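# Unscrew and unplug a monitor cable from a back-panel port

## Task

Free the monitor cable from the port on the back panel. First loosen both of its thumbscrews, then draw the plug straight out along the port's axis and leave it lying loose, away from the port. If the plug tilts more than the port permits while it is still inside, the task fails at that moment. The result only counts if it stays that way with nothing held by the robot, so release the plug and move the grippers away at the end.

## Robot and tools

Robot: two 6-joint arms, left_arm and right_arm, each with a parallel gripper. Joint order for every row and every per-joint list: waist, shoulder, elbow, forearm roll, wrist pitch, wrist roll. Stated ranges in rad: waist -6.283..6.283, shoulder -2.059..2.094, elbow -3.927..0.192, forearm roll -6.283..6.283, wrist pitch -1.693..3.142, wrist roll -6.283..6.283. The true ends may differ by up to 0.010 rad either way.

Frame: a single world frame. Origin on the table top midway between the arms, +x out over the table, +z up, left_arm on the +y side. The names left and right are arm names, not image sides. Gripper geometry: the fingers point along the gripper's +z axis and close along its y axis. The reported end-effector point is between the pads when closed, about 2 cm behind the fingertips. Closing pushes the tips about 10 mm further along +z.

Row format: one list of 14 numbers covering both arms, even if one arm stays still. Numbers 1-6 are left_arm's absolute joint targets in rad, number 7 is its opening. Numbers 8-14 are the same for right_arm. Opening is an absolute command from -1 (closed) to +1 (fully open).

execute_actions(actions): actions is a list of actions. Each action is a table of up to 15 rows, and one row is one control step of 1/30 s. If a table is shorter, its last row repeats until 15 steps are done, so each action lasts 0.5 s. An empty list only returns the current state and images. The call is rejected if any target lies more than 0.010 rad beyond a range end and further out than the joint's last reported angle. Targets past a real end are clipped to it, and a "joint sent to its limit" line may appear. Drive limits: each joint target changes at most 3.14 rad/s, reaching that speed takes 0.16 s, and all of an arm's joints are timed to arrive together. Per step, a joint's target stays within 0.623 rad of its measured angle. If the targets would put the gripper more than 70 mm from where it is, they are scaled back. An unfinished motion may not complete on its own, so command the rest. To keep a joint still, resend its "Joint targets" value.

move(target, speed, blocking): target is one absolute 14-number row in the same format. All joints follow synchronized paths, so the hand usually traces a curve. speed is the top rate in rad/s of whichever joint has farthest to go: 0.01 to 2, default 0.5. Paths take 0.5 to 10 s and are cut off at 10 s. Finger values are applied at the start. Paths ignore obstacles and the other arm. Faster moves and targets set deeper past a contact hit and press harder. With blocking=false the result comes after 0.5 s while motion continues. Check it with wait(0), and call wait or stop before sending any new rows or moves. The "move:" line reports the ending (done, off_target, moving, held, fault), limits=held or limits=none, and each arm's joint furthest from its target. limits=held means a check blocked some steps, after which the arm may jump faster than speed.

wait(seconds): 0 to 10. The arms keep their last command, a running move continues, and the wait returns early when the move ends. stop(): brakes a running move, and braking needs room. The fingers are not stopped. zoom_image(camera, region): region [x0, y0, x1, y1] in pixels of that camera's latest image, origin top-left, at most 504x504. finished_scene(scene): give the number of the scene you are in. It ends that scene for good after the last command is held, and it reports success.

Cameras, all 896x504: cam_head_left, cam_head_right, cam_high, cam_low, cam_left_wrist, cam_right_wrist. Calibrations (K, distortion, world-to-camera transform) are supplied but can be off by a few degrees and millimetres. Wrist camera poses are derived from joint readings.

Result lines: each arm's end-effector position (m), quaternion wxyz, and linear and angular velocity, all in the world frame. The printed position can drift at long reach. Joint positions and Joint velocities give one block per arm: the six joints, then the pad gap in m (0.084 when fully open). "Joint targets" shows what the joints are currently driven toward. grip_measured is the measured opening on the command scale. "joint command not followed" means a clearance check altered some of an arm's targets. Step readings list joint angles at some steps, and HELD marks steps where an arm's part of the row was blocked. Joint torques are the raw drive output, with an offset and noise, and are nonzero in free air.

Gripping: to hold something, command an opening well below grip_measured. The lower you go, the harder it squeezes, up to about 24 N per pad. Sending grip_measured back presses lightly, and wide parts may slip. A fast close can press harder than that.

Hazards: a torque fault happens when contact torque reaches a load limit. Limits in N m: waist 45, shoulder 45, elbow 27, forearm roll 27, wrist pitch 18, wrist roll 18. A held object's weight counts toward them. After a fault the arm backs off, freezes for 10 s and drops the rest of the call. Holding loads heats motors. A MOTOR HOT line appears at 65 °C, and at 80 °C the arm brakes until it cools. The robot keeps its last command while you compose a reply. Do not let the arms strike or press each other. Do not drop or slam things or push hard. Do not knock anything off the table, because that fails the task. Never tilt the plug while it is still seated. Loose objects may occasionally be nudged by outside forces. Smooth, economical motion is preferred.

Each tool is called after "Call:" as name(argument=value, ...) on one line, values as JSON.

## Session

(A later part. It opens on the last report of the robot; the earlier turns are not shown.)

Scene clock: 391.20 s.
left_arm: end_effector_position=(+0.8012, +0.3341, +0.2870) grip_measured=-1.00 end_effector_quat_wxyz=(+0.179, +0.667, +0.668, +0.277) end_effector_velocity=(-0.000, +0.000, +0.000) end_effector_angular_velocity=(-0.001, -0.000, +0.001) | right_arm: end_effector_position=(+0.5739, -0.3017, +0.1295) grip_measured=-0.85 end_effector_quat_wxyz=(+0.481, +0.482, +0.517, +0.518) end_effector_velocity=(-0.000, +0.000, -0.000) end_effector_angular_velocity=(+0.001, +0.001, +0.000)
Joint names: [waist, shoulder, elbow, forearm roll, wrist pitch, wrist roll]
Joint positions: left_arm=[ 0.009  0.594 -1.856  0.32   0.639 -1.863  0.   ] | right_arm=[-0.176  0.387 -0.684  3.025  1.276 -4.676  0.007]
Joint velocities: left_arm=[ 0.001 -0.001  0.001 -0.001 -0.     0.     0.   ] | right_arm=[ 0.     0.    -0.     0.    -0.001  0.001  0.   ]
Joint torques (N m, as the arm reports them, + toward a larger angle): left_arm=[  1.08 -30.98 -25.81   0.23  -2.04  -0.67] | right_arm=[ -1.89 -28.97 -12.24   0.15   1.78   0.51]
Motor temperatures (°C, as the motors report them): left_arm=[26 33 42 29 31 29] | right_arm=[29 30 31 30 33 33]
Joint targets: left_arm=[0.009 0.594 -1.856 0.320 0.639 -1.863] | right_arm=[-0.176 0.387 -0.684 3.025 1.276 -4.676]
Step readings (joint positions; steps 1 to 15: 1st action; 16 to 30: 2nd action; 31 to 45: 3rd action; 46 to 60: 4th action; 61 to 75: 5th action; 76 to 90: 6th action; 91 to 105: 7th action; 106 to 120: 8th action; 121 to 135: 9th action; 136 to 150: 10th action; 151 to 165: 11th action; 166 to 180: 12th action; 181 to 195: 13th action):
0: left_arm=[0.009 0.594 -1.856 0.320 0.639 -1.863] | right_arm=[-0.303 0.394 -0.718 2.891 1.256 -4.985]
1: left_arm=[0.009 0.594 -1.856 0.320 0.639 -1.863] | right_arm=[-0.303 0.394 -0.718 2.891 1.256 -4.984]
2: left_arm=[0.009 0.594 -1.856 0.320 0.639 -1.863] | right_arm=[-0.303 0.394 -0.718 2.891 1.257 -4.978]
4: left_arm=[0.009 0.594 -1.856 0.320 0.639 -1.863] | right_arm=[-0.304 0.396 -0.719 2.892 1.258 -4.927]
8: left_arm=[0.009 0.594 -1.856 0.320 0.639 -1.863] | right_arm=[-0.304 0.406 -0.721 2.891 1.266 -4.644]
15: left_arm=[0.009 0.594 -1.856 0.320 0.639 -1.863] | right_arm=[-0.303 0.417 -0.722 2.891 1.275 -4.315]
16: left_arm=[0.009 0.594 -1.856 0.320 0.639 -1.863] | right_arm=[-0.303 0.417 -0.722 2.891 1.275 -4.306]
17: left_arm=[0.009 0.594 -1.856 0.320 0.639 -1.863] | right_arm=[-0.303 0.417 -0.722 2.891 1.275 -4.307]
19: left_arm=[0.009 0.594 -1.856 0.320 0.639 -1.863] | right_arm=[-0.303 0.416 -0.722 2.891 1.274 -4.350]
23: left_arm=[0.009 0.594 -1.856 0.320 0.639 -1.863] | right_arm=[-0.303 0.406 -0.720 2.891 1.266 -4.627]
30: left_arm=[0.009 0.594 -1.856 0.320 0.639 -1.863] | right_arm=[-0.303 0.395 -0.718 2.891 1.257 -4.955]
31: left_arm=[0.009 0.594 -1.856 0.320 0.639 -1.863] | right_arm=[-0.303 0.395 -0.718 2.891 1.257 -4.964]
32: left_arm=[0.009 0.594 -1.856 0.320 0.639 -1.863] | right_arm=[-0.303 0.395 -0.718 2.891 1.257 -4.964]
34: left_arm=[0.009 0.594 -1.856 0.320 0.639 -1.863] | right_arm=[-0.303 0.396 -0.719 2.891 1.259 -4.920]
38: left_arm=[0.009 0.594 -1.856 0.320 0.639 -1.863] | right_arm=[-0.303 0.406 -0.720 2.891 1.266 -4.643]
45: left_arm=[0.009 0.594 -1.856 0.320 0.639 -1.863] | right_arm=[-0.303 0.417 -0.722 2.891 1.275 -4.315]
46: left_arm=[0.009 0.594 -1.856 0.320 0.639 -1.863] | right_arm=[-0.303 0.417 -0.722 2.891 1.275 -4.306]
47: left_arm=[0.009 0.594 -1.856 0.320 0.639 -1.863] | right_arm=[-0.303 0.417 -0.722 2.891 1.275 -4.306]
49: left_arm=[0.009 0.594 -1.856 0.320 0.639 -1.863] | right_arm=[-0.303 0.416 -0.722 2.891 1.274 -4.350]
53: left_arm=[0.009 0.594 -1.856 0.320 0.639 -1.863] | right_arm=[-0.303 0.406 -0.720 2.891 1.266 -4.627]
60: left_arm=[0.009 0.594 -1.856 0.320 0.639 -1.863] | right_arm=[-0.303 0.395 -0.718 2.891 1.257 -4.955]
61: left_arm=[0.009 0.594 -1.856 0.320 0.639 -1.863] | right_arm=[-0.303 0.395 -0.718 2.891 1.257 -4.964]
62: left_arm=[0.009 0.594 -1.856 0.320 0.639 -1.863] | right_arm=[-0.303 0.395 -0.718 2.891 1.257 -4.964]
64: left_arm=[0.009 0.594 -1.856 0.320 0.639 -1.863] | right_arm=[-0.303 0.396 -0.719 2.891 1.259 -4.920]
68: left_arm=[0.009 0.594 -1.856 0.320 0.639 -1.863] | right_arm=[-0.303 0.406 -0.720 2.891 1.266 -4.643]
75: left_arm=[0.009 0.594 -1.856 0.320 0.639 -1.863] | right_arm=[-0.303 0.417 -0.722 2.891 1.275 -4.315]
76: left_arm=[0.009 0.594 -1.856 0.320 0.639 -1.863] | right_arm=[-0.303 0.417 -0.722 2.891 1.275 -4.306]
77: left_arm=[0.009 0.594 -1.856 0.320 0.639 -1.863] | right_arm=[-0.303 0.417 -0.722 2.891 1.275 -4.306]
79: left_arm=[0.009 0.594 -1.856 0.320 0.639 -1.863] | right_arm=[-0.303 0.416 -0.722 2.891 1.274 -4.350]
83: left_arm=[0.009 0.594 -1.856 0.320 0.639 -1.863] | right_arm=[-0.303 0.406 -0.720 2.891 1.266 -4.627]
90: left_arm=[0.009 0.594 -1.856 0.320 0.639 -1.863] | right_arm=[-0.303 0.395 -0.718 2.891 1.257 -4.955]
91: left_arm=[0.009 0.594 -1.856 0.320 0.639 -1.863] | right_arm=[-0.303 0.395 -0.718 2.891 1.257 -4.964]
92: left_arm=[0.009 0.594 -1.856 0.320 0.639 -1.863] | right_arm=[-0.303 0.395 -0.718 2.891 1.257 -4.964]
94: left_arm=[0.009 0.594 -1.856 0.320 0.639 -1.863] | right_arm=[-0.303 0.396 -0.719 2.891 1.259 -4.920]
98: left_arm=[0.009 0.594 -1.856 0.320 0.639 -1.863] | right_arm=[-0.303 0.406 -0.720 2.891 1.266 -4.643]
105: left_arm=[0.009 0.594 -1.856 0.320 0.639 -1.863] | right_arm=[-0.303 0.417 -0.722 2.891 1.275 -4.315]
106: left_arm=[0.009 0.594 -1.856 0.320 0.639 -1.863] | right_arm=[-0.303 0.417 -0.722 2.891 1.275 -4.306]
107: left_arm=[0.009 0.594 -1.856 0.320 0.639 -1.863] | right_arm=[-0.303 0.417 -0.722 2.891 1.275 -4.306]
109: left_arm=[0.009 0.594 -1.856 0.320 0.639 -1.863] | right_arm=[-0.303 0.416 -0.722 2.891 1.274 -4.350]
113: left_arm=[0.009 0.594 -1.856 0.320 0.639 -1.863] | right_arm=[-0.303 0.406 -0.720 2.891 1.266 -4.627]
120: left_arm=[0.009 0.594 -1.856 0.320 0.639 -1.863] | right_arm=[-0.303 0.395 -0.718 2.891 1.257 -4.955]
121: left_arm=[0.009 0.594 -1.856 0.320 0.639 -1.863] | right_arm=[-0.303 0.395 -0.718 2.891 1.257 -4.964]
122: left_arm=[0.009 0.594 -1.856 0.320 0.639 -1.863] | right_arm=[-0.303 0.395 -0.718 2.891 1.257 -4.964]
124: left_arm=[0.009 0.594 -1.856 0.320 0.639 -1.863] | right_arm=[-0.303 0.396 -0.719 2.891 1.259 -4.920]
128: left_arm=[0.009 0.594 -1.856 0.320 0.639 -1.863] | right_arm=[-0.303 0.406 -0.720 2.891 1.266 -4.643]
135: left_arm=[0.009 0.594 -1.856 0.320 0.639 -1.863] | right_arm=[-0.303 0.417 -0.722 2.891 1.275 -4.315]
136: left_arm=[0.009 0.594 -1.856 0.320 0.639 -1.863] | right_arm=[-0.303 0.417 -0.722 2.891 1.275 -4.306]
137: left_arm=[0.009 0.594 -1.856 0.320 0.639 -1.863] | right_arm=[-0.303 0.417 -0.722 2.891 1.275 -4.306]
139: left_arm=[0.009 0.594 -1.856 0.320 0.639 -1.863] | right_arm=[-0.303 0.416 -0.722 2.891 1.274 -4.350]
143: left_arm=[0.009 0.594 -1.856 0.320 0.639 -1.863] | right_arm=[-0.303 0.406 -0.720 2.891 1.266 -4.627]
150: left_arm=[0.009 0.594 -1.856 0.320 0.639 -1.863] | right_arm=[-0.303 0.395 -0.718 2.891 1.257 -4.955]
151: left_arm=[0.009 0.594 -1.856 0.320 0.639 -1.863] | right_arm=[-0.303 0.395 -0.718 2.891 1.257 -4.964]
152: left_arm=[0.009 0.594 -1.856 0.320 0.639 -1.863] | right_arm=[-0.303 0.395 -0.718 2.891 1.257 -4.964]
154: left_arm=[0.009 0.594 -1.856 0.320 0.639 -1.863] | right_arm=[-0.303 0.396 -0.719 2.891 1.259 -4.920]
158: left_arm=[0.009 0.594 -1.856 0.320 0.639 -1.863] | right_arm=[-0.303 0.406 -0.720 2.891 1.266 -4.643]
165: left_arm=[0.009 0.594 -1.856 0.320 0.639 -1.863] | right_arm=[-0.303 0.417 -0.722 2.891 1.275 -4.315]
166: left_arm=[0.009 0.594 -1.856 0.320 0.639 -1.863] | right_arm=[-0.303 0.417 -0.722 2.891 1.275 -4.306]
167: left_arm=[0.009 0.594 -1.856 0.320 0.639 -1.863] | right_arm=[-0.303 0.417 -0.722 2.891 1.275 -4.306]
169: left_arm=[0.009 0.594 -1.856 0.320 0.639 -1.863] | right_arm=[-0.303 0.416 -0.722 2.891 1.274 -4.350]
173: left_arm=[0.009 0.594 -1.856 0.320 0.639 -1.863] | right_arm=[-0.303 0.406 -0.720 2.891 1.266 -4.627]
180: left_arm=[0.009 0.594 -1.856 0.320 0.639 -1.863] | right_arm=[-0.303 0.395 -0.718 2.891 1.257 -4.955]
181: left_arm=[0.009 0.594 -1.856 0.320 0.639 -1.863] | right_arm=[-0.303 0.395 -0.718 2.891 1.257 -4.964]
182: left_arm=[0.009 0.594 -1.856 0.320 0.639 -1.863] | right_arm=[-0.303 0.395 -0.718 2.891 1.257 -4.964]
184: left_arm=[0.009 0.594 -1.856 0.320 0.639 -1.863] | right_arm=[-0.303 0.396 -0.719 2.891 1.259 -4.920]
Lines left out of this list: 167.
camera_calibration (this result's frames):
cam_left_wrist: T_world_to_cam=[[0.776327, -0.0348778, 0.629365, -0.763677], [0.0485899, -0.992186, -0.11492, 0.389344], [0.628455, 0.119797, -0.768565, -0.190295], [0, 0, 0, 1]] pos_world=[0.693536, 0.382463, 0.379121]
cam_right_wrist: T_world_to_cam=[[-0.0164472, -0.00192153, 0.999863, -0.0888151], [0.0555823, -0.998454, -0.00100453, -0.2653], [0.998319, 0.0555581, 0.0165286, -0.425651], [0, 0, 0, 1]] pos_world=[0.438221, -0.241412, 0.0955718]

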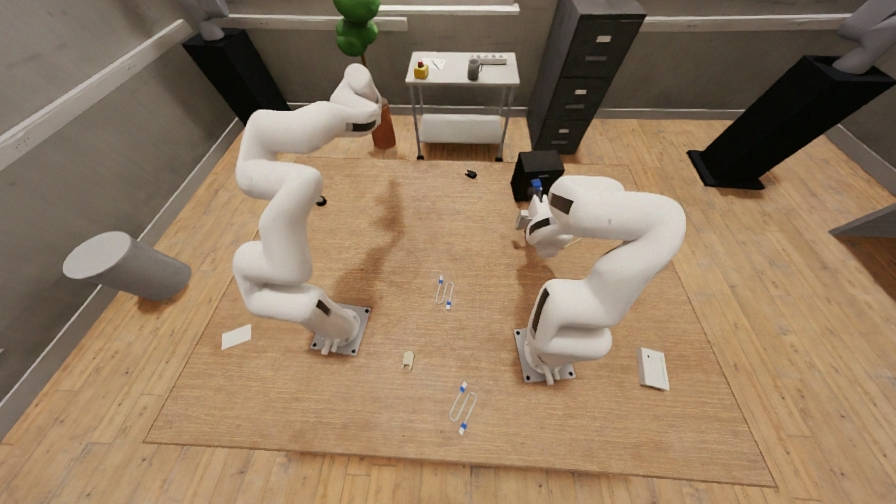

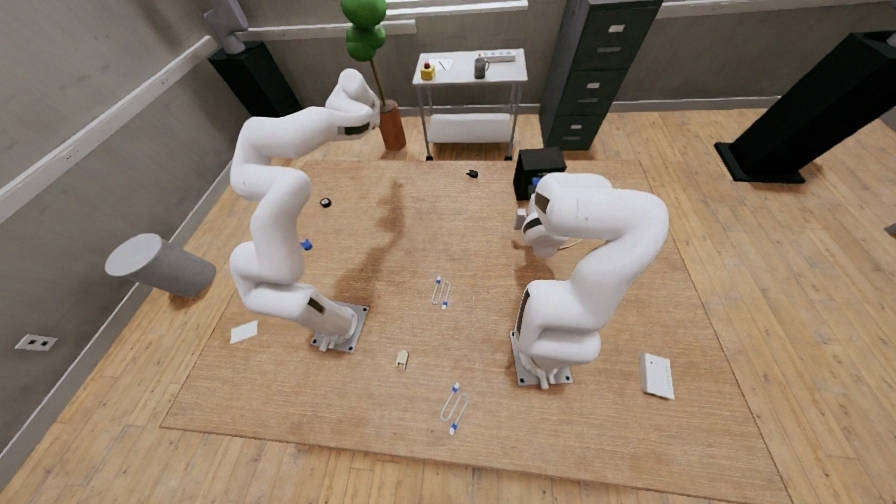

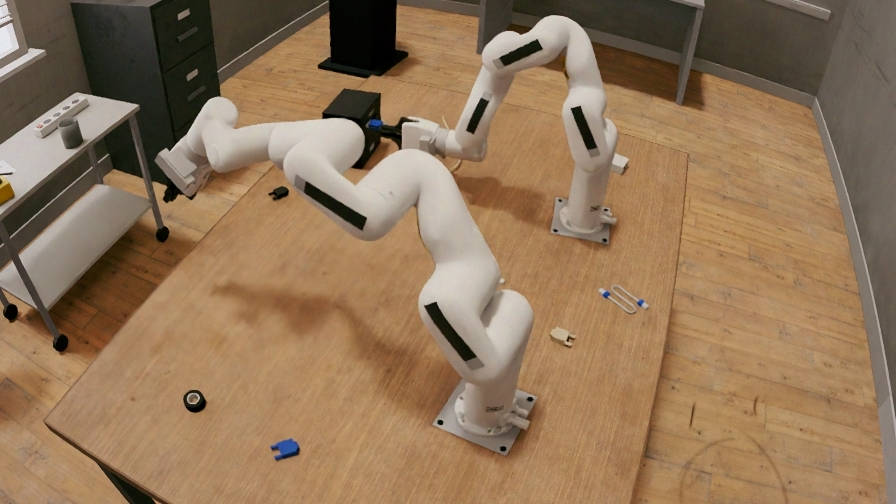

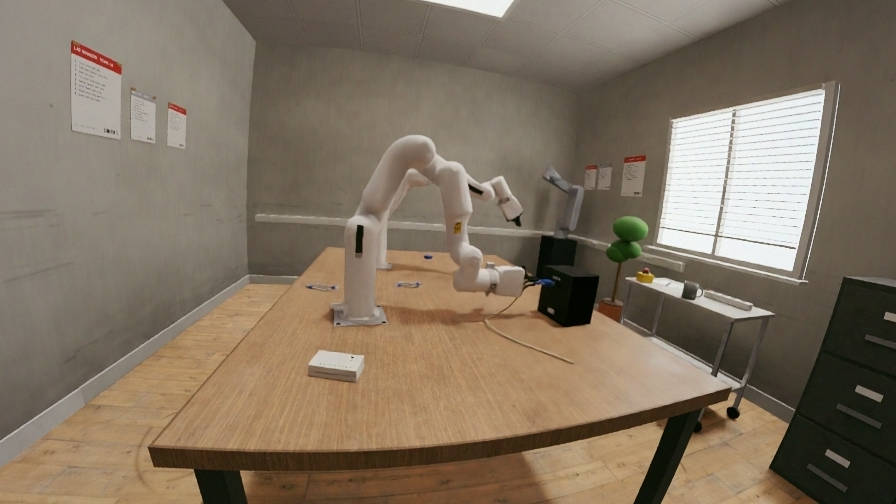

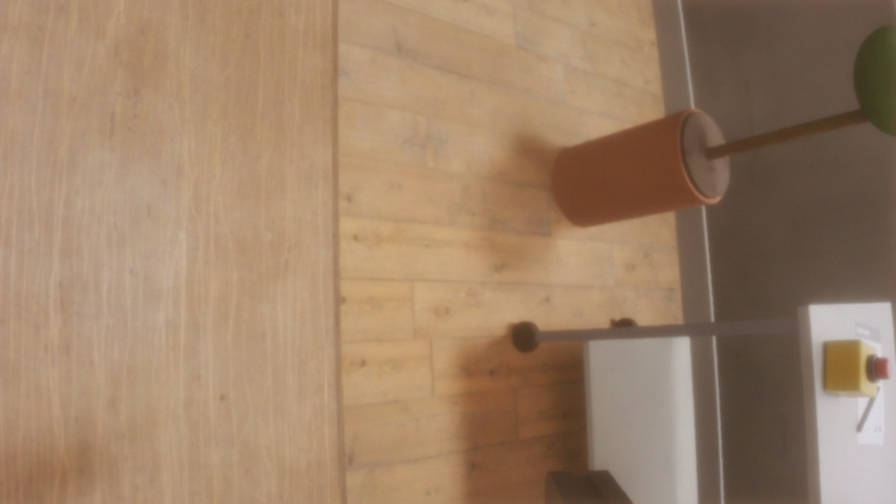

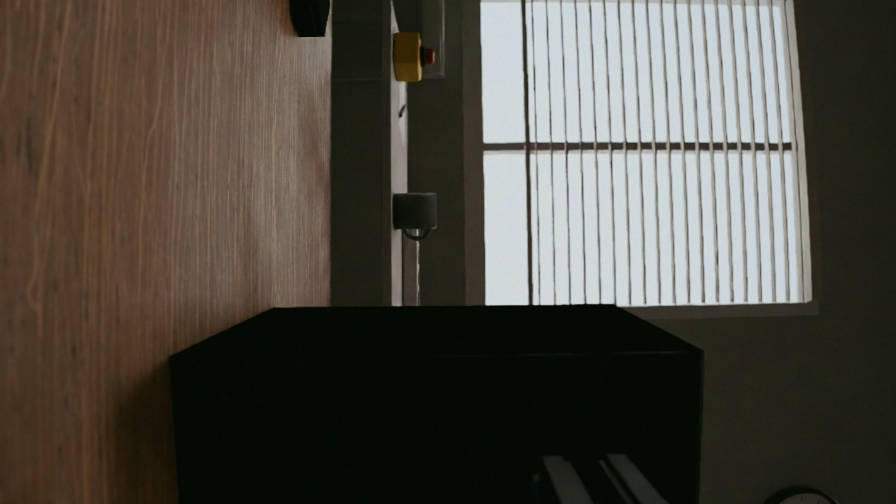

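A 28 strokes, then over to B (2 mm shallower) and pinch.

Call:
execute_actions(actions=[[[0.009,0.594,-1.856,0.32,0.639,-1.863,-1,-0.178,0.375,-0.6817,3.0247,1.2665,-4.3264,-0.55]],[[0.009,0.594,-1.856,0.32,0.639,-1.863,-1,-0.178,0.399,-0.6863,3.0247,1.2855,-5.0264,-1]],[[0.009,0.594,-1.856,0.32,0.639,-1.863,-1,-0.178,0.375,-0.6817,3.0247,1.2665,-4.3264,-0.55]],[[0.009,0.594,-1.856,0.32,0.639,-1.863,-1,-0.178,0.399,-0.6863,3.0247,1.2855,-5.0264,-1]],[[0.009,0.594,-1.856,0.32,0.639,-1.863,-1,-0.178,0.375,-0.6817,3.0247,1.2665,-4.3264,-0.55]],[[0.009,0.594,-1.856,0.32,0.639,-1.863,-1,-0.178,0.399,-0.6863,3.0247,1.2855,-5.0264,-1]],[[0.009,0.594,-1.856,0.32,0.639,-1.863,-1,-0.178,0.375,-0.6817,3.0247,1.2665,-4.3264,-0.55]],[[0.009,0.594,-1.856,0.32,0.639,-1.863,-1,-0.178,0.399,-0.6863,3.0247,1.2855,-5.0264,-1]],[[0.009,0.594,-1.856,0.32,0.639,-1.863,-1,-0.178,0.375,-0.6817,3.0247,1.2665,-4.3264,-0.55]],[[0.009,0.594,-1.856,0.32,0.639,-1.863,-1,-0.178,0.399,-0.6863,3.0247,1.2855,-5.0264,-1]],[[0.009,0.594,-1.856,0.32,0.639,-1.863,-1,-0.178,0.375,-0.6817,3.0247,1.2665,-4.3264,-0.55]],[[0.009,0.594,-1.856,0.32,0.639,-1.863,-1,-0.178,0.399,-0.6863,3.0247,1.2855,-5.0264,-1]],[[0.009,0.594,-1.856,0.32,0.639,-1.863,-1,-0.178,0.375,-0.6817,3.0247,1.2665,-4.3264,-0.55]],[[0.009,0.594,-1.856,0.32,0.639,-1.863,-1,-0.178,0.399,-0.6863,3.0247,1.2855,-5.0264,-1]],[[0.009,0.594,-1.856,0.32,0.639,-1.863,-1,-0.178,0.375,-0.6817,3.0247,1.2665,-4.3264,-0.55]],[[0.009,0.594,-1.856,0.32,0.639,-1.863,-1,-0.178,0.399,-0.6863,3.0247,1.2855,-5.0264,-1]],[[0.009,0.594,-1.856,0.32,0.639,-1.863,-1,-0.178,0.375,-0.6817,3.0247,1.2665,-4.3264,-0.55]],[[0.009,0.594,-1.856,0.32,0.639,-1.863,-1,-0.178,0.399,-0.6863,3.0247,1.2855,-5.0264,-1]],[[0.009,0.594,-1.856,0.32,0.639,-1.863,-1,-0.178,0.375,-0.6817,3.0247,1.2665,-4.3264,-0.55]],[[0.009,0.594,-1.856,0.32,0.639,-1.863,-1,-0.178,0.399,-0.6863,3.0247,1.2855,-5.0264,-1]],[[0.009,0.594,-1.856,0.32,0.639,-1.863,-1,-0.178,0.375,-0.6817,3.0247,1.2665,-4.3264,-0.55]],[[0.009,0.594,-1.856,0.32,0.639,-1.863,-1,-0.178,0.399,-0.6863,3.0247,1.2855,-5.0264,-1]],[[0.009,0.594,-1.856,0.32,0.639,-1.863,-1,-0.178,0.375,-0.6817,3.0247,1.2665,-4.3264,-0.55]],[[0.009,0.594,-1.856,0.32,0.639,-1.863,-1,-0.178,0.399,-0.6863,3.0247,1.2855,-5.0264,-1]],[[0.009,0.594,-1.856,0.32,0.639,-1.863,-1,-0.178,0.375,-0.6817,3.0247,1.2665,-4.3264,-0.55]],[[0.009,0.594,-1.856,0.32,0.639,-1.863,-1,-0.178,0.399,-0.6863,3.0247,1.2855,-5.0264,-1]],[[0.009,0.594,-1.856,0.32,0.639,-1.863,-1,-0.178,0.375,-0.6817,3.0247,1.2665,-4.3264,-0.55]],[[0.009,0.594,-1.856,0.32,0.639,-1.863,-1,-0.178,0.399,-0.6863,3.0247,1.2855,-5.0264,-1]],[[0.009,0.594,-1.856,0.32,0.639,-1.863,-1,-0.178,0.375,-0.6817,3.0247,1.2665,-4.3264,-0.55]],[[0.009,0.594,-1.856,0.32,0.639,-1.863,-1,-0.178,0.399,-0.6863,3.0247,1.2855,-5.0264,-1]],[[0.009,0.594,-1.856,0.32,0.639,-1.863,-1,-0.178,0.375,-0.6817,3.0247,1.2665,-4.3264,-0.55]],[[0.009,0.594,-1.856,0.32,0.639,-1.863,-1,-0.178,0.399,-0.6863,3.0247,1.2855,-5.0264,-1]],[[0.009,0.594,-1.856,0.32,0.639,-1.863,-1,-0.178,0.375,-0.6817,3.0247,1.2665,-4.3264,-0.55]],[[0.009,0.594,-1.856,0.32,0.639,-1.863,-1,-0.178,0.399,-0.6863,3.0247,1.2855,-5.0264,-1]],[[0.009,0.594,-1.856,0.32,0.639,-1.863,-1,-0.178,0.375,-0.6817,3.0247,1.2665,-4.3264,-0.55]],[[0.009,0.594,-1.856,0.32,0.639,-1.863,-1,-0.178,0.399,-0.6863,3.0247,1.2855,-5.0264,-1]],[[0.009,0.594,-1.856,0.32,0.639,-1.863,-1,-0.178,0.375,-0.6817,3.0247,1.2665,-4.3264,-0.55]],[[0.009,0.594,-1.856,0.32,0.639,-1.863,-1,-0.178,0.399,-0.6863,3.0247,1.2855,-5.0264,-1]],[[0.009,0.594,-1.856,0.32,0.639,-1.863,-1,-0.178,0.375,-0.6817,3.0247,1.2665,-4.3264,-0.55]],[[0.009,0.594,-1.856,0.32,0.639,-1.863,-1,-0.178,0.399,-0.6863,3.0247,1.2855,-5.0264,-1]],[[0.009,0.594,-1.856,0.32,0.639,-1.863,-1,-0.178,0.375,-0.6817,3.0247,1.2665,-4.3264,-0.55]],[[0.009,0.594,-1.856,0.32,0.639,-1.863,-1,-0.178,0.399,-0.6863,3.0247,1.2855,-5.0264,-1]],[[0.009,0.594,-1.856,0.32,0.639,-1.863,-1,-0.178,0.375,-0.6817,3.0247,1.2665,-4.3264,-0.55]],[[0.009,0.594,-1.856,0.32,0.639,-1.863,-1,-0.178,0.399,-0.6863,3.0247,1.2855,-5.0264,-1]],[[0.009,0.594,-1.856,0.32,0.639,-1.863,-1,-0.178,0.375,-0.6817,3.0247,1.2665,-4.3264,-0.55]],[[0.009,0.594,-1.856,0.32,0.639,-1.863,-1,-0.178,0.399,-0.6863,3.0247,1.2855,-5.0264,-1]],[[0.009,0.594,-1.856,0.32,0.639,-1.863,-1,-0.178,0.375,-0.6817,3.0247,1.2665,-4.3264,-0.55]],[[0.009,0.594,-1.856,0.32,0.639,-1.863,-1,-0.178,0.399,-0.6863,3.0247,1.2855,-5.0264,-1]],[[0.009,0.594,-1.856,0.32,0.639,-1.863,-1,-0.178,0.375,-0.6817,3.0247,1.2665,-4.3264,-0.55]],[[0.009,0.594,-1.856,0.32,0.639,-1.863,-1,-0.178,0.399,-0.6863,3.0247,1.2855,-5.0264,-1]],[[0.009,0.594,-1.856,0.32,0.639,-1.863,-1,-0.178,0.375,-0.6817,3.0247,1.2665,-4.3264,-0.55]],[[0.009,0.594,-1.856,0.32,0.639,-1.863,-1,-0.178,0.399,-0.6863,3.0247,1.2855,-5.0264,-1]],[[0.009,0.594,-1.856,0.32,0.639,-1.863,-1,-0.178,0.375,-0.6817,3.0247,1.2665,-4.3264,-0.55]],[[0.009,0.594,-1.856,0.32,0.639,-1.863,-1,-0.178,0.399,-0.6863,3.0247,1.2855,-5.0264,-1]],[[0.009,0.594,-1.856,0.32,0.639,-1.863,-1,-0.178,0.375,-0.6817,3.0247,1.2665,-4.3264,-0.55]],[[0.009,0.594,-1.856,0.32,0.639,-1.863,-1,-0.178,0.399,-0.6863,3.0247,1.2855,-5.0264,-1]],[[0.009,0.594,-1.856,0.32,0.639,-1.863,-1,-0.1765,0.387,-0.684,3.0247,1.276,-4.6764,-0.55]],[[0.009,0.594,-1.856,0.32,0.639,-1.863,-1,-0.176,0.361,-0.639,3.022,1.295,-4.68,-0.55]],[[0.009,0.594,-1.856,0.32,0.639,-1.863,-1,-0.165,0.31,-0.535,3.02,1.347,-4.68,-1]],[[0.009,0.594,-1.856,0.32,0.639,-1.863,-1,-0.165,0.2,-0.51,3.02,1.26,-4.68,-1]],[[0.009,0.594,-1.856,0.32,0.639,-1.863,-1,-0.165,0.09,-0.49,3.02,1.17,-4.68,-1]],[[0.009,0.594,-1.856,0.32,0.639,-1.863,-1,-0.28,0.1,-0.5,2.97,1.17,-4.67,-1]],[[0.009,0.594,-1.856,0.32,0.639,-1.863,-1,-0.39,0.1,-0.51,2.92,1.17,-4.66,-1]],[[0.009,0.594,-1.856,0.32,0.639,-1.863,-1,-0.5,0.11,-0.52,2.88,1.17,-4.65,-1]],[[0.009,0.594,-1.856,0.32,0.639,-1.863,-1,-0.5,0.22,-0.54,2.88,1.255,-4.65,-1]],[[0.009,0.594,-1.856,0.32,0.639,-1.863,-1,-0.5,0.325,-0.565,2.88,1.34,-4.65,-1]],[[0.009,0.594,-1.856,0.32,0.639,-1.863,-1,-0.44,0.325,-0.565,2.88,1.34,-4.65,-1]],[[0.009,0.594,-1.856,0.32,0.639,-1.863,-1,-0.38,0.325,-0.565,2.88,1.34,-4.65,-1]],[[0.009,0.594,-1.856,0.32,0.639,-1.863,-1,-0.33,0.325,-0.565,2.88,1.34,-4.65,-1]],[[0.009,0.594,-1.856,0.32,0.639,-1.863,-1,-0.322,0.35,-0.615,2.882,1.317,-4.645,-0.55]],[[0.009,0.594,-1.856,0.32,0.639,-1.863,-1,-0.313,0.378,-0.666,2.885,1.293,-4.64,-0.55]],[[0.009,0.594,-1.856,0.32,0.639,-1.863,-1,-0.305,0.402,-0.7125,2.89,1.27,-4.636,-0.55]],[[0.009,0.594,-1.856,0.32,0.639,-1.863,-1,-0.305,0.402,-0.7125,2.89,1.27,-4.636,-1]]])

Scene clock: 503.23 s.
left_arm: end_effector_position=(+0.8012, +0.3341, +0.2870) grip_measured=-1.00 end_effector_quat_wxyz=(+0.179, +0.667, +0.668, +0.277) end_effector_velocity=(-0.000, +0.001, -0.000) end_effector_angular_velocity=(-0.000, +0.000, +0.001) | right_arm: end_effector_position=(+0.5773, -0.3486, +0.1297) grip_measured=-0.85 end_effector_quat_wxyz=(+0.482, +0.482, +0.517, +0.518) end_effector_velocity=(+0.000, -0.001, +0.000) end_effector_angular_velocity=(+0.001, -0.001, -0.001)
Joint names: [waist, shoulder, elbow, forearm roll, wrist pitch, wrist roll]
Joint positions: left_arm=[ 0.009  0.594 -1.856  0.32   0.639 -1.863  0.   ] | right_arm=[-0.305  0.402 -0.712  2.89   1.27  -4.636  0.007]
Joint velocities: left_arm=[ 0.001 -0.     0.    -0.     0.    -0.     0.   ] | right_arm=[-0.001  0.001 -0.     0.     0.002  0.001 -0.   ]
Joint torques (N m, as the arm reports them, + toward a larger angle): left_arm=[  1.13 -30.86 -25.55   0.38  -1.97  -0.46] | right_arm=[ -1.7  -28.78 -11.75  -0.13   1.71   0.49]
Motor temperatures (°C, as the motors report them): left_arm=[26 33 43 29 31 29] | right_arm=[29 30 31 30 33 33]
Joint targets: left_arm=[0.009 0.594 -1.856 0.320 0.639 -1.863] | right_arm=[-0.305 0.402 -0.713 2.890 1.270 -4.636]
Step readings (joint positions; steps 1 to 15: 1st action; 16 to 30: 2nd action; 31 to 45: 3rd action; 46 to 60: 4th action; 61 to 75: 5th action; 76 to 90: 6th action; 91 to 105: 7th action; 106 to 120: 8th action; 121 to 135: 9th action; 136 to 150: 10th action; 151 to 165: 11th action; 166 to 180: 12th action; 181 to 195: 13th action):
0: left_arm=[0.009 0.594 -1.856 0.320 0.639 -1.863] | right_arm=[-0.177 0.387 -0.684 3.025 1.276 -4.676]
1: left_arm=[0.009 0.594 -1.856 0.320 0.639 -1.863] | right_arm=[-0.177 0.387 -0.684 3.025 1.276 -4.676]
2: left_arm=[0.009 0.594 -1.856 0.320 0.639 -1.863] | right_arm=[-0.177 0.387 -0.684 3.025 1.276 -4.669]
4: left_arm=[0.009 0.594 -1.856 0.320 0.639 -1.863] | right_arm=[-0.177 0.385 -0.684 3.025 1.275 -4.618]
8: left_arm=[0.009 0.594 -1.856 0.320 0.639 -1.863] | right_arm=[-0.178 0.378 -0.683 3.025 1.269 -4.420]
15: left_arm=[0.009 0.594 -1.856 0.320 0.639 -1.863] | right_arm=[-0.178 0.375 -0.682 3.025 1.267 -4.333]
16: left_arm=[0.009 0.594 -1.856 0.320 0.639 -1.863] | right_arm=[-0.178 0.375 -0.682 3.025 1.267 -4.332]
17: left_arm=[0.009 0.594 -1.856 0.320 0.639 -1.863] | right_arm=[-0.178 0.375 -0.682 3.025 1.267 -4.337]
19: left_arm=[0.009 0.594 -1.856 0.320 0.639 -1.863] | right_arm=[-0.178 0.377 -0.682 3.025 1.268 -4.386]
23: left_arm=[0.009 0.594 -1.856 0.320 0.639 -1.863] | right_arm=[-0.178 0.387 -0.684 3.024 1.276 -4.667]
30: left_arm=[0.009 0.594 -1.856 0.320 0.639 -1.863] | right_arm=[-0.178 0.398 -0.686 3.025 1.285 -4.997]
31: left_arm=[0.009 0.594 -1.856 0.320 0.639 -1.863] | right_arm=[-0.178 0.398 -0.686 3.025 1.285 -5.005]
32: left_arm=[0.009 0.594 -1.856 0.320 0.639 -1.863] | right_arm=[-0.178 0.398 -0.686 3.025 1.285 -5.005]
34: left_arm=[0.009 0.594 -1.856 0.320 0.639 -1.863] | right_arm=[-0.178 0.397 -0.686 3.025 1.284 -4.961]
38: left_arm=[0.009 0.594 -1.856 0.320 0.639 -1.863] | right_arm=[-0.178 0.387 -0.684 3.025 1.276 -4.684]
45: left_arm=[0.009 0.594 -1.856 0.320 0.639 -1.863] | right_arm=[-0.178 0.376 -0.682 3.025 1.267 -4.356]
46: left_arm=[0.009 0.594 -1.856 0.320 0.639 -1.863] | right_arm=[-0.178 0.376 -0.682 3.025 1.267 -4.348]
47: left_arm=[0.009 0.594 -1.856 0.320 0.639 -1.863] | right_arm=[-0.178 0.376 -0.682 3.025 1.267 -4.348]
49: left_arm=[0.009 0.594 -1.856 0.320 0.639 -1.863] | right_arm=[-0.178 0.377 -0.682 3.025 1.268 -4.391]
53: left_arm=[0.009 0.594 -1.856 0.320 0.639 -1.863] | right_arm=[-0.178 0.387 -0.684 3.025 1.276 -4.669]
60: left_arm=[0.009 0.594 -1.856 0.320 0.639 -1.863] | right_arm=[-0.178 0.398 -0.686 3.025 1.285 -4.997]
61: left_arm=[0.009 0.594 -1.856 0.320 0.639 -1.863] | right_arm=[-0.178 0.399 -0.686 3.025 1.285 -5.005]
62: left_arm=[0.009 0.594 -1.856 0.320 0.639 -1.863] | right_arm=[-0.178 0.398 -0.686 3.025 1.285 -5.005]
64: left_arm=[0.009 0.594 -1.856 0.320 0.639 -1.863] | right_arm=[-0.178 0.397 -0.686 3.025 1.284 -4.961]
68: left_arm=[0.009 0.594 -1.856 0.320 0.639 -1.863] | right_arm=[-0.178 0.387 -0.684 3.025 1.276 -4.684]
75: left_arm=[0.009 0.594 -1.856 0.320 0.639 -1.863] | right_arm=[-0.178 0.376 -0.682 3.025 1.267 -4.356]
76: left_arm=[0.009 0.594 -1.856 0.320 0.639 -1.863] | right_arm=[-0.178 0.376 -0.682 3.025 1.267 -4.348]
77: left_arm=[0.009 0.594 -1.856 0.320 0.639 -1.863] | right_arm=[-0.178 0.376 -0.682 3.025 1.267 -4.348]
79: left_arm=[0.009 0.594 -1.856 0.320 0.639 -1.863] | right_arm=[-0.178 0.377 -0.682 3.025 1.268 -4.391]
83: left_arm=[0.009 0.594 -1.856 0.320 0.639 -1.863] | right_arm=[-0.178 0.387 -0.684 3.025 1.276 -4.669]
90: left_arm=[0.009 0.594 -1.856 0.320 0.639 -1.863] | right_arm=[-0.178 0.398 -0.686 3.025 1.285 -4.997]
91: left_arm=[0.009 0.594 -1.856 0.320 0.639 -1.863] | right_arm=[-0.178 0.399 -0.686 3.025 1.285 -5.005]
92: left_arm=[0.009 0.594 -1.856 0.320 0.639 -1.863] | right_arm=[-0.178 0.398 -0.686 3.025 1.285 -5.005]
94: left_arm=[0.009 0.594 -1.856 0.320 0.639 -1.863] | right_arm=[-0.178 0.397 -0.686 3.025 1.284 -4.961]
98: left_arm=[0.009 0.594 -1.856 0.320 0.639 -1.863] | right_arm=[-0.178 0.387 -0.684 3.025 1.276 -4.684]
105: left_arm=[0.009 0.594 -1.856 0.320 0.639 -1.863] | right_arm=[-0.178 0.376 -0.682 3.025 1.267 -4.356]
106: left_arm=[0.009 0.594 -1.856 0.320 0.639 -1.863] | right_arm=[-0.178 0.376 -0.682 3.025 1.267 -4.348]
107: left_arm=[0.009 0.594 -1.856 0.320 0.639 -1.863] | right_arm=[-0.178 0.376 -0.682 3.025 1.267 -4.348]
109: left_arm=[0.009 0.594 -1.856 0.320 0.639 -1.863] | right_arm=[-0.178 0.377 -0.682 3.025 1.268 -4.391]
113: left_arm=[0.009 0.594 -1.856 0.320 0.639 -1.863] | right_arm=[-0.178 0.387 -0.684 3.025 1.276 -4.669]
120: left_arm=[0.009 0.594 -1.856 0.320 0.639 -1.863] | right_arm=[-0.178 0.398 -0.686 3.025 1.285 -4.997]
121: left_arm=[0.009 0.594 -1.856 0.320 0.639 -1.863] | right_arm=[-0.178 0.399 -0.686 3.025 1.285 -5.005]
122: left_arm=[0.009 0.594 -1.856 0.320 0.639 -1.863] | right_arm=[-0.178 0.398 -0.686 3.025 1.285 -5.005]
124: left_arm=[0.009 0.594 -1.856 0.320 0.639 -1.863] | right_arm=[-0.178 0.397 -0.686 3.025 1.284 -4.961]
128: left_arm=[0.009 0.594 -1.856 0.320 0.639 -1.863] | right_arm=[-0.178 0.387 -0.684 3.025 1.276 -4.684]
135: left_arm=[0.009 0.594 -1.856 0.320 0.639 -1.863] | right_arm=[-0.178 0.376 -0.682 3.025 1.267 -4.356]
136: left_arm=[0.009 0.594 -1.856 0.320 0.639 -1.863] | right_arm=[-0.178 0.376 -0.682 3.025 1.267 -4.348]
137: left_arm=[0.009 0.594 -1.856 0.320 0.639 -1.863] | right_arm=[-0.178 0.376 -0.682 3.025 1.267 -4.348]
139: left_arm=[0.009 0.594 -1.856 0.320 0.639 -1.863] | right_arm=[-0.178 0.377 -0.682 3.025 1.268 -4.391]
143: left_arm=[0.009 0.594 -1.856 0.320 0.639 -1.863] | right_arm=[-0.178 0.387 -0.684 3.025 1.276 -4.669]
150: left_arm=[0.009 0.594 -1.856 0.320 0.639 -1.863] | right_arm=[-0.178 0.398 -0.686 3.025 1.285 -4.997]
151: left_arm=[0.009 0.594 -1.856 0.320 0.639 -1.863] | right_arm=[-0.178 0.399 -0.686 3.025 1.285 -5.005]
152: left_arm=[0.009 0.594 -1.856 0.320 0.639 -1.863] | right_arm=[-0.178 0.398 -0.686 3.025 1.285 -5.005]
154: left_arm=[0.009 0.594 -1.856 0.320 0.639 -1.863] | right_arm=[-0.178 0.397 -0.686 3.025 1.284 -4.961]
158: left_arm=[0.009 0.594 -1.856 0.320 0.639 -1.863] | right_arm=[-0.178 0.387 -0.684 3.025 1.276 -4.684]
165: left_arm=[0.009 0.594 -1.856 0.320 0.639 -1.863] | right_arm=[-0.178 0.376 -0.682 3.025 1.267 -4.356]
166: left_arm=[0.009 0.594 -1.856 0.320 0.639 -1.863] | right_arm=[-0.178 0.376 -0.682 3.025 1.267 -4.348]
167: left_arm=[0.009 0.594 -1.856 0.320 0.639 -1.863] | right_arm=[-0.178 0.376 -0.682 3.025 1.267 -4.348]
169: left_arm=[0.009 0.594 -1.856 0.320 0.639 -1.863] | right_arm=[-0.178 0.377 -0.682 3.025 1.268 -4.391]
173: left_arm=[0.009 0.594 -1.856 0.320 0.639 -1.863] | right_arm=[-0.178 0.387 -0.684 3.025 1.276 -4.669]
180: left_arm=[0.009 0.594 -1.856 0.320 0.639 -1.863] | right_arm=[-0.178 0.398 -0.686 3.025 1.285 -4.997]
181: left_arm=[0.009 0.594 -1.856 0.320 0.639 -1.863] | right_arm=[-0.178 0.399 -0.686 3.025 1.285 -5.005]
182: left_arm=[0.009 0.594 -1.856 0.320 0.639 -1.863] | right_arm=[-0.178 0.398 -0.686 3.025 1.285 -5.005]
184: left_arm=[0.009 0.594 -1.856 0.320 0.639 -1.863] | right_arm=[-0.178 0.397 -0.686 3.025 1.284 -4.961]
Lines left out of this list: 302.
camera_calibration (this result's frames):
cam_left_wrist: T_world_to_cam=[[0.776327, -0.0348779, 0.629365, -0.763677], [0.0485898, -0.992186, -0.114921, 0.389344], [0.628455, 0.119797, -0.768566, -0.190294], [0, 0, 0, 1]] pos_world=[0.693536, 0.382463, 0.379121]
cam_right_wrist: T_world_to_cam=[[-0.0167732, -0.000348703, 0.999859, -0.0883395], [0.055299, -0.99847, 0.000579452, -0.31232], [0.998329, 0.0553009, 0.0167668, -0.426627], [0, 0, 0, 1]] pos_world=[0.441703, -0.28828, 0.0956612]

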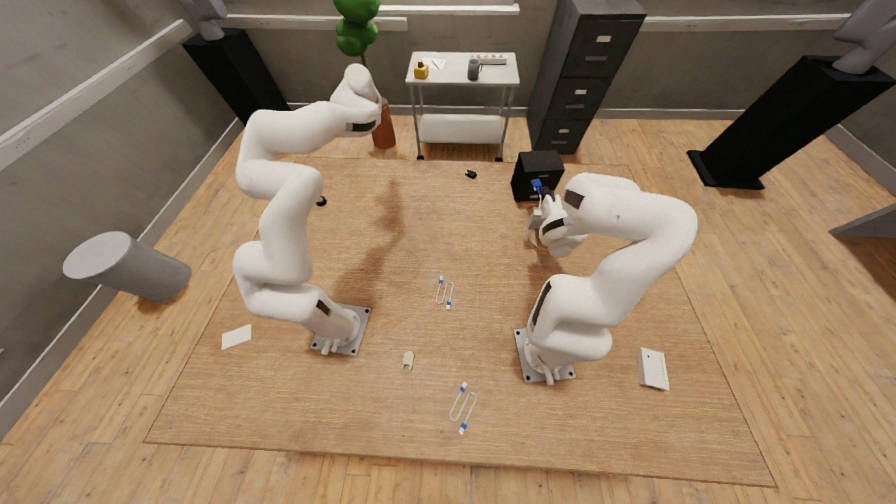

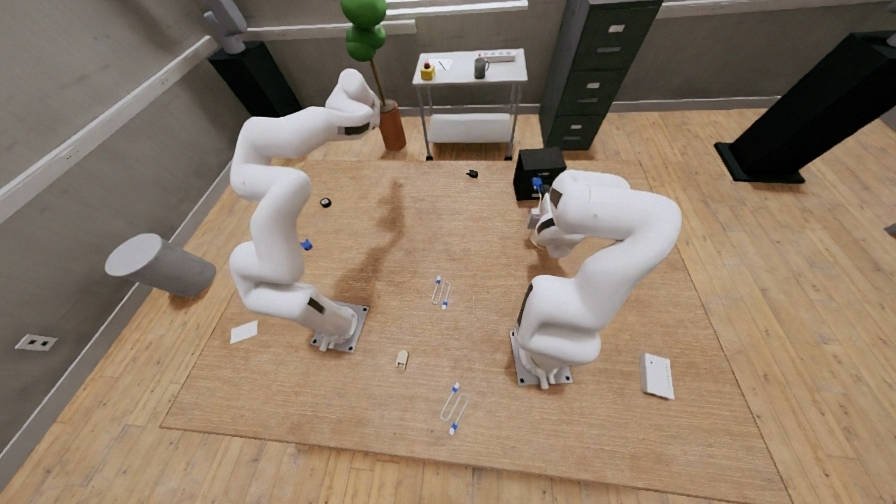

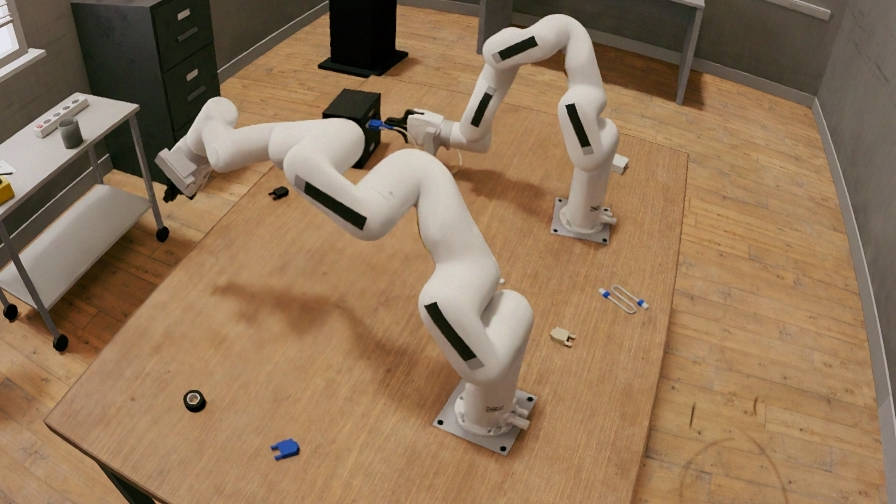

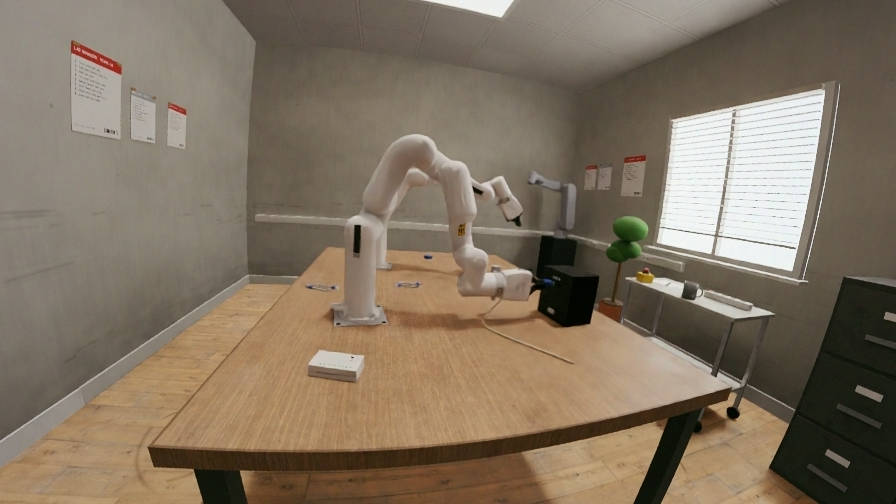

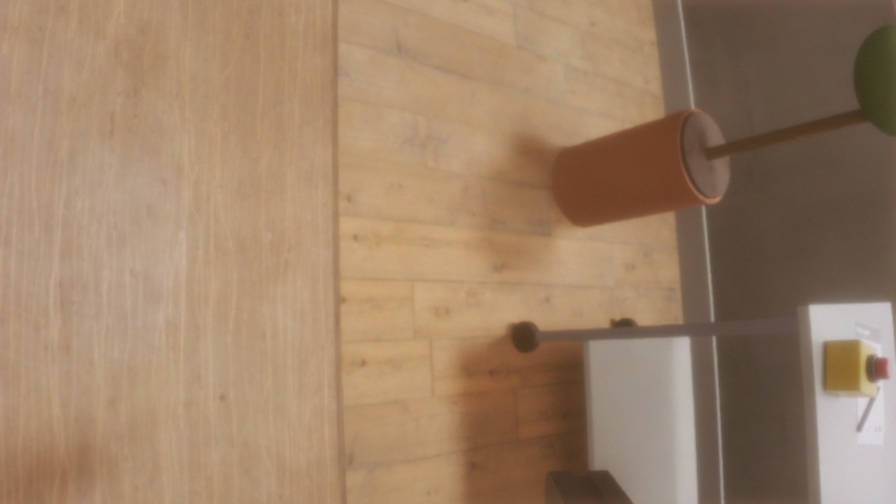

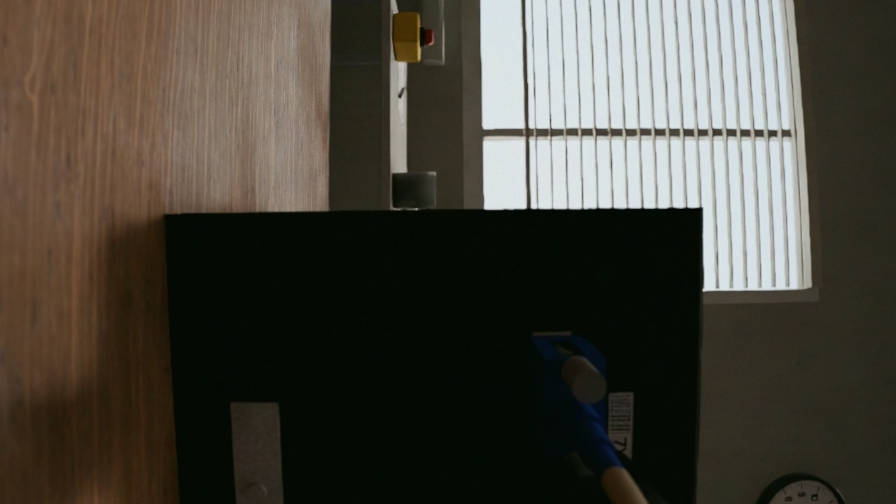

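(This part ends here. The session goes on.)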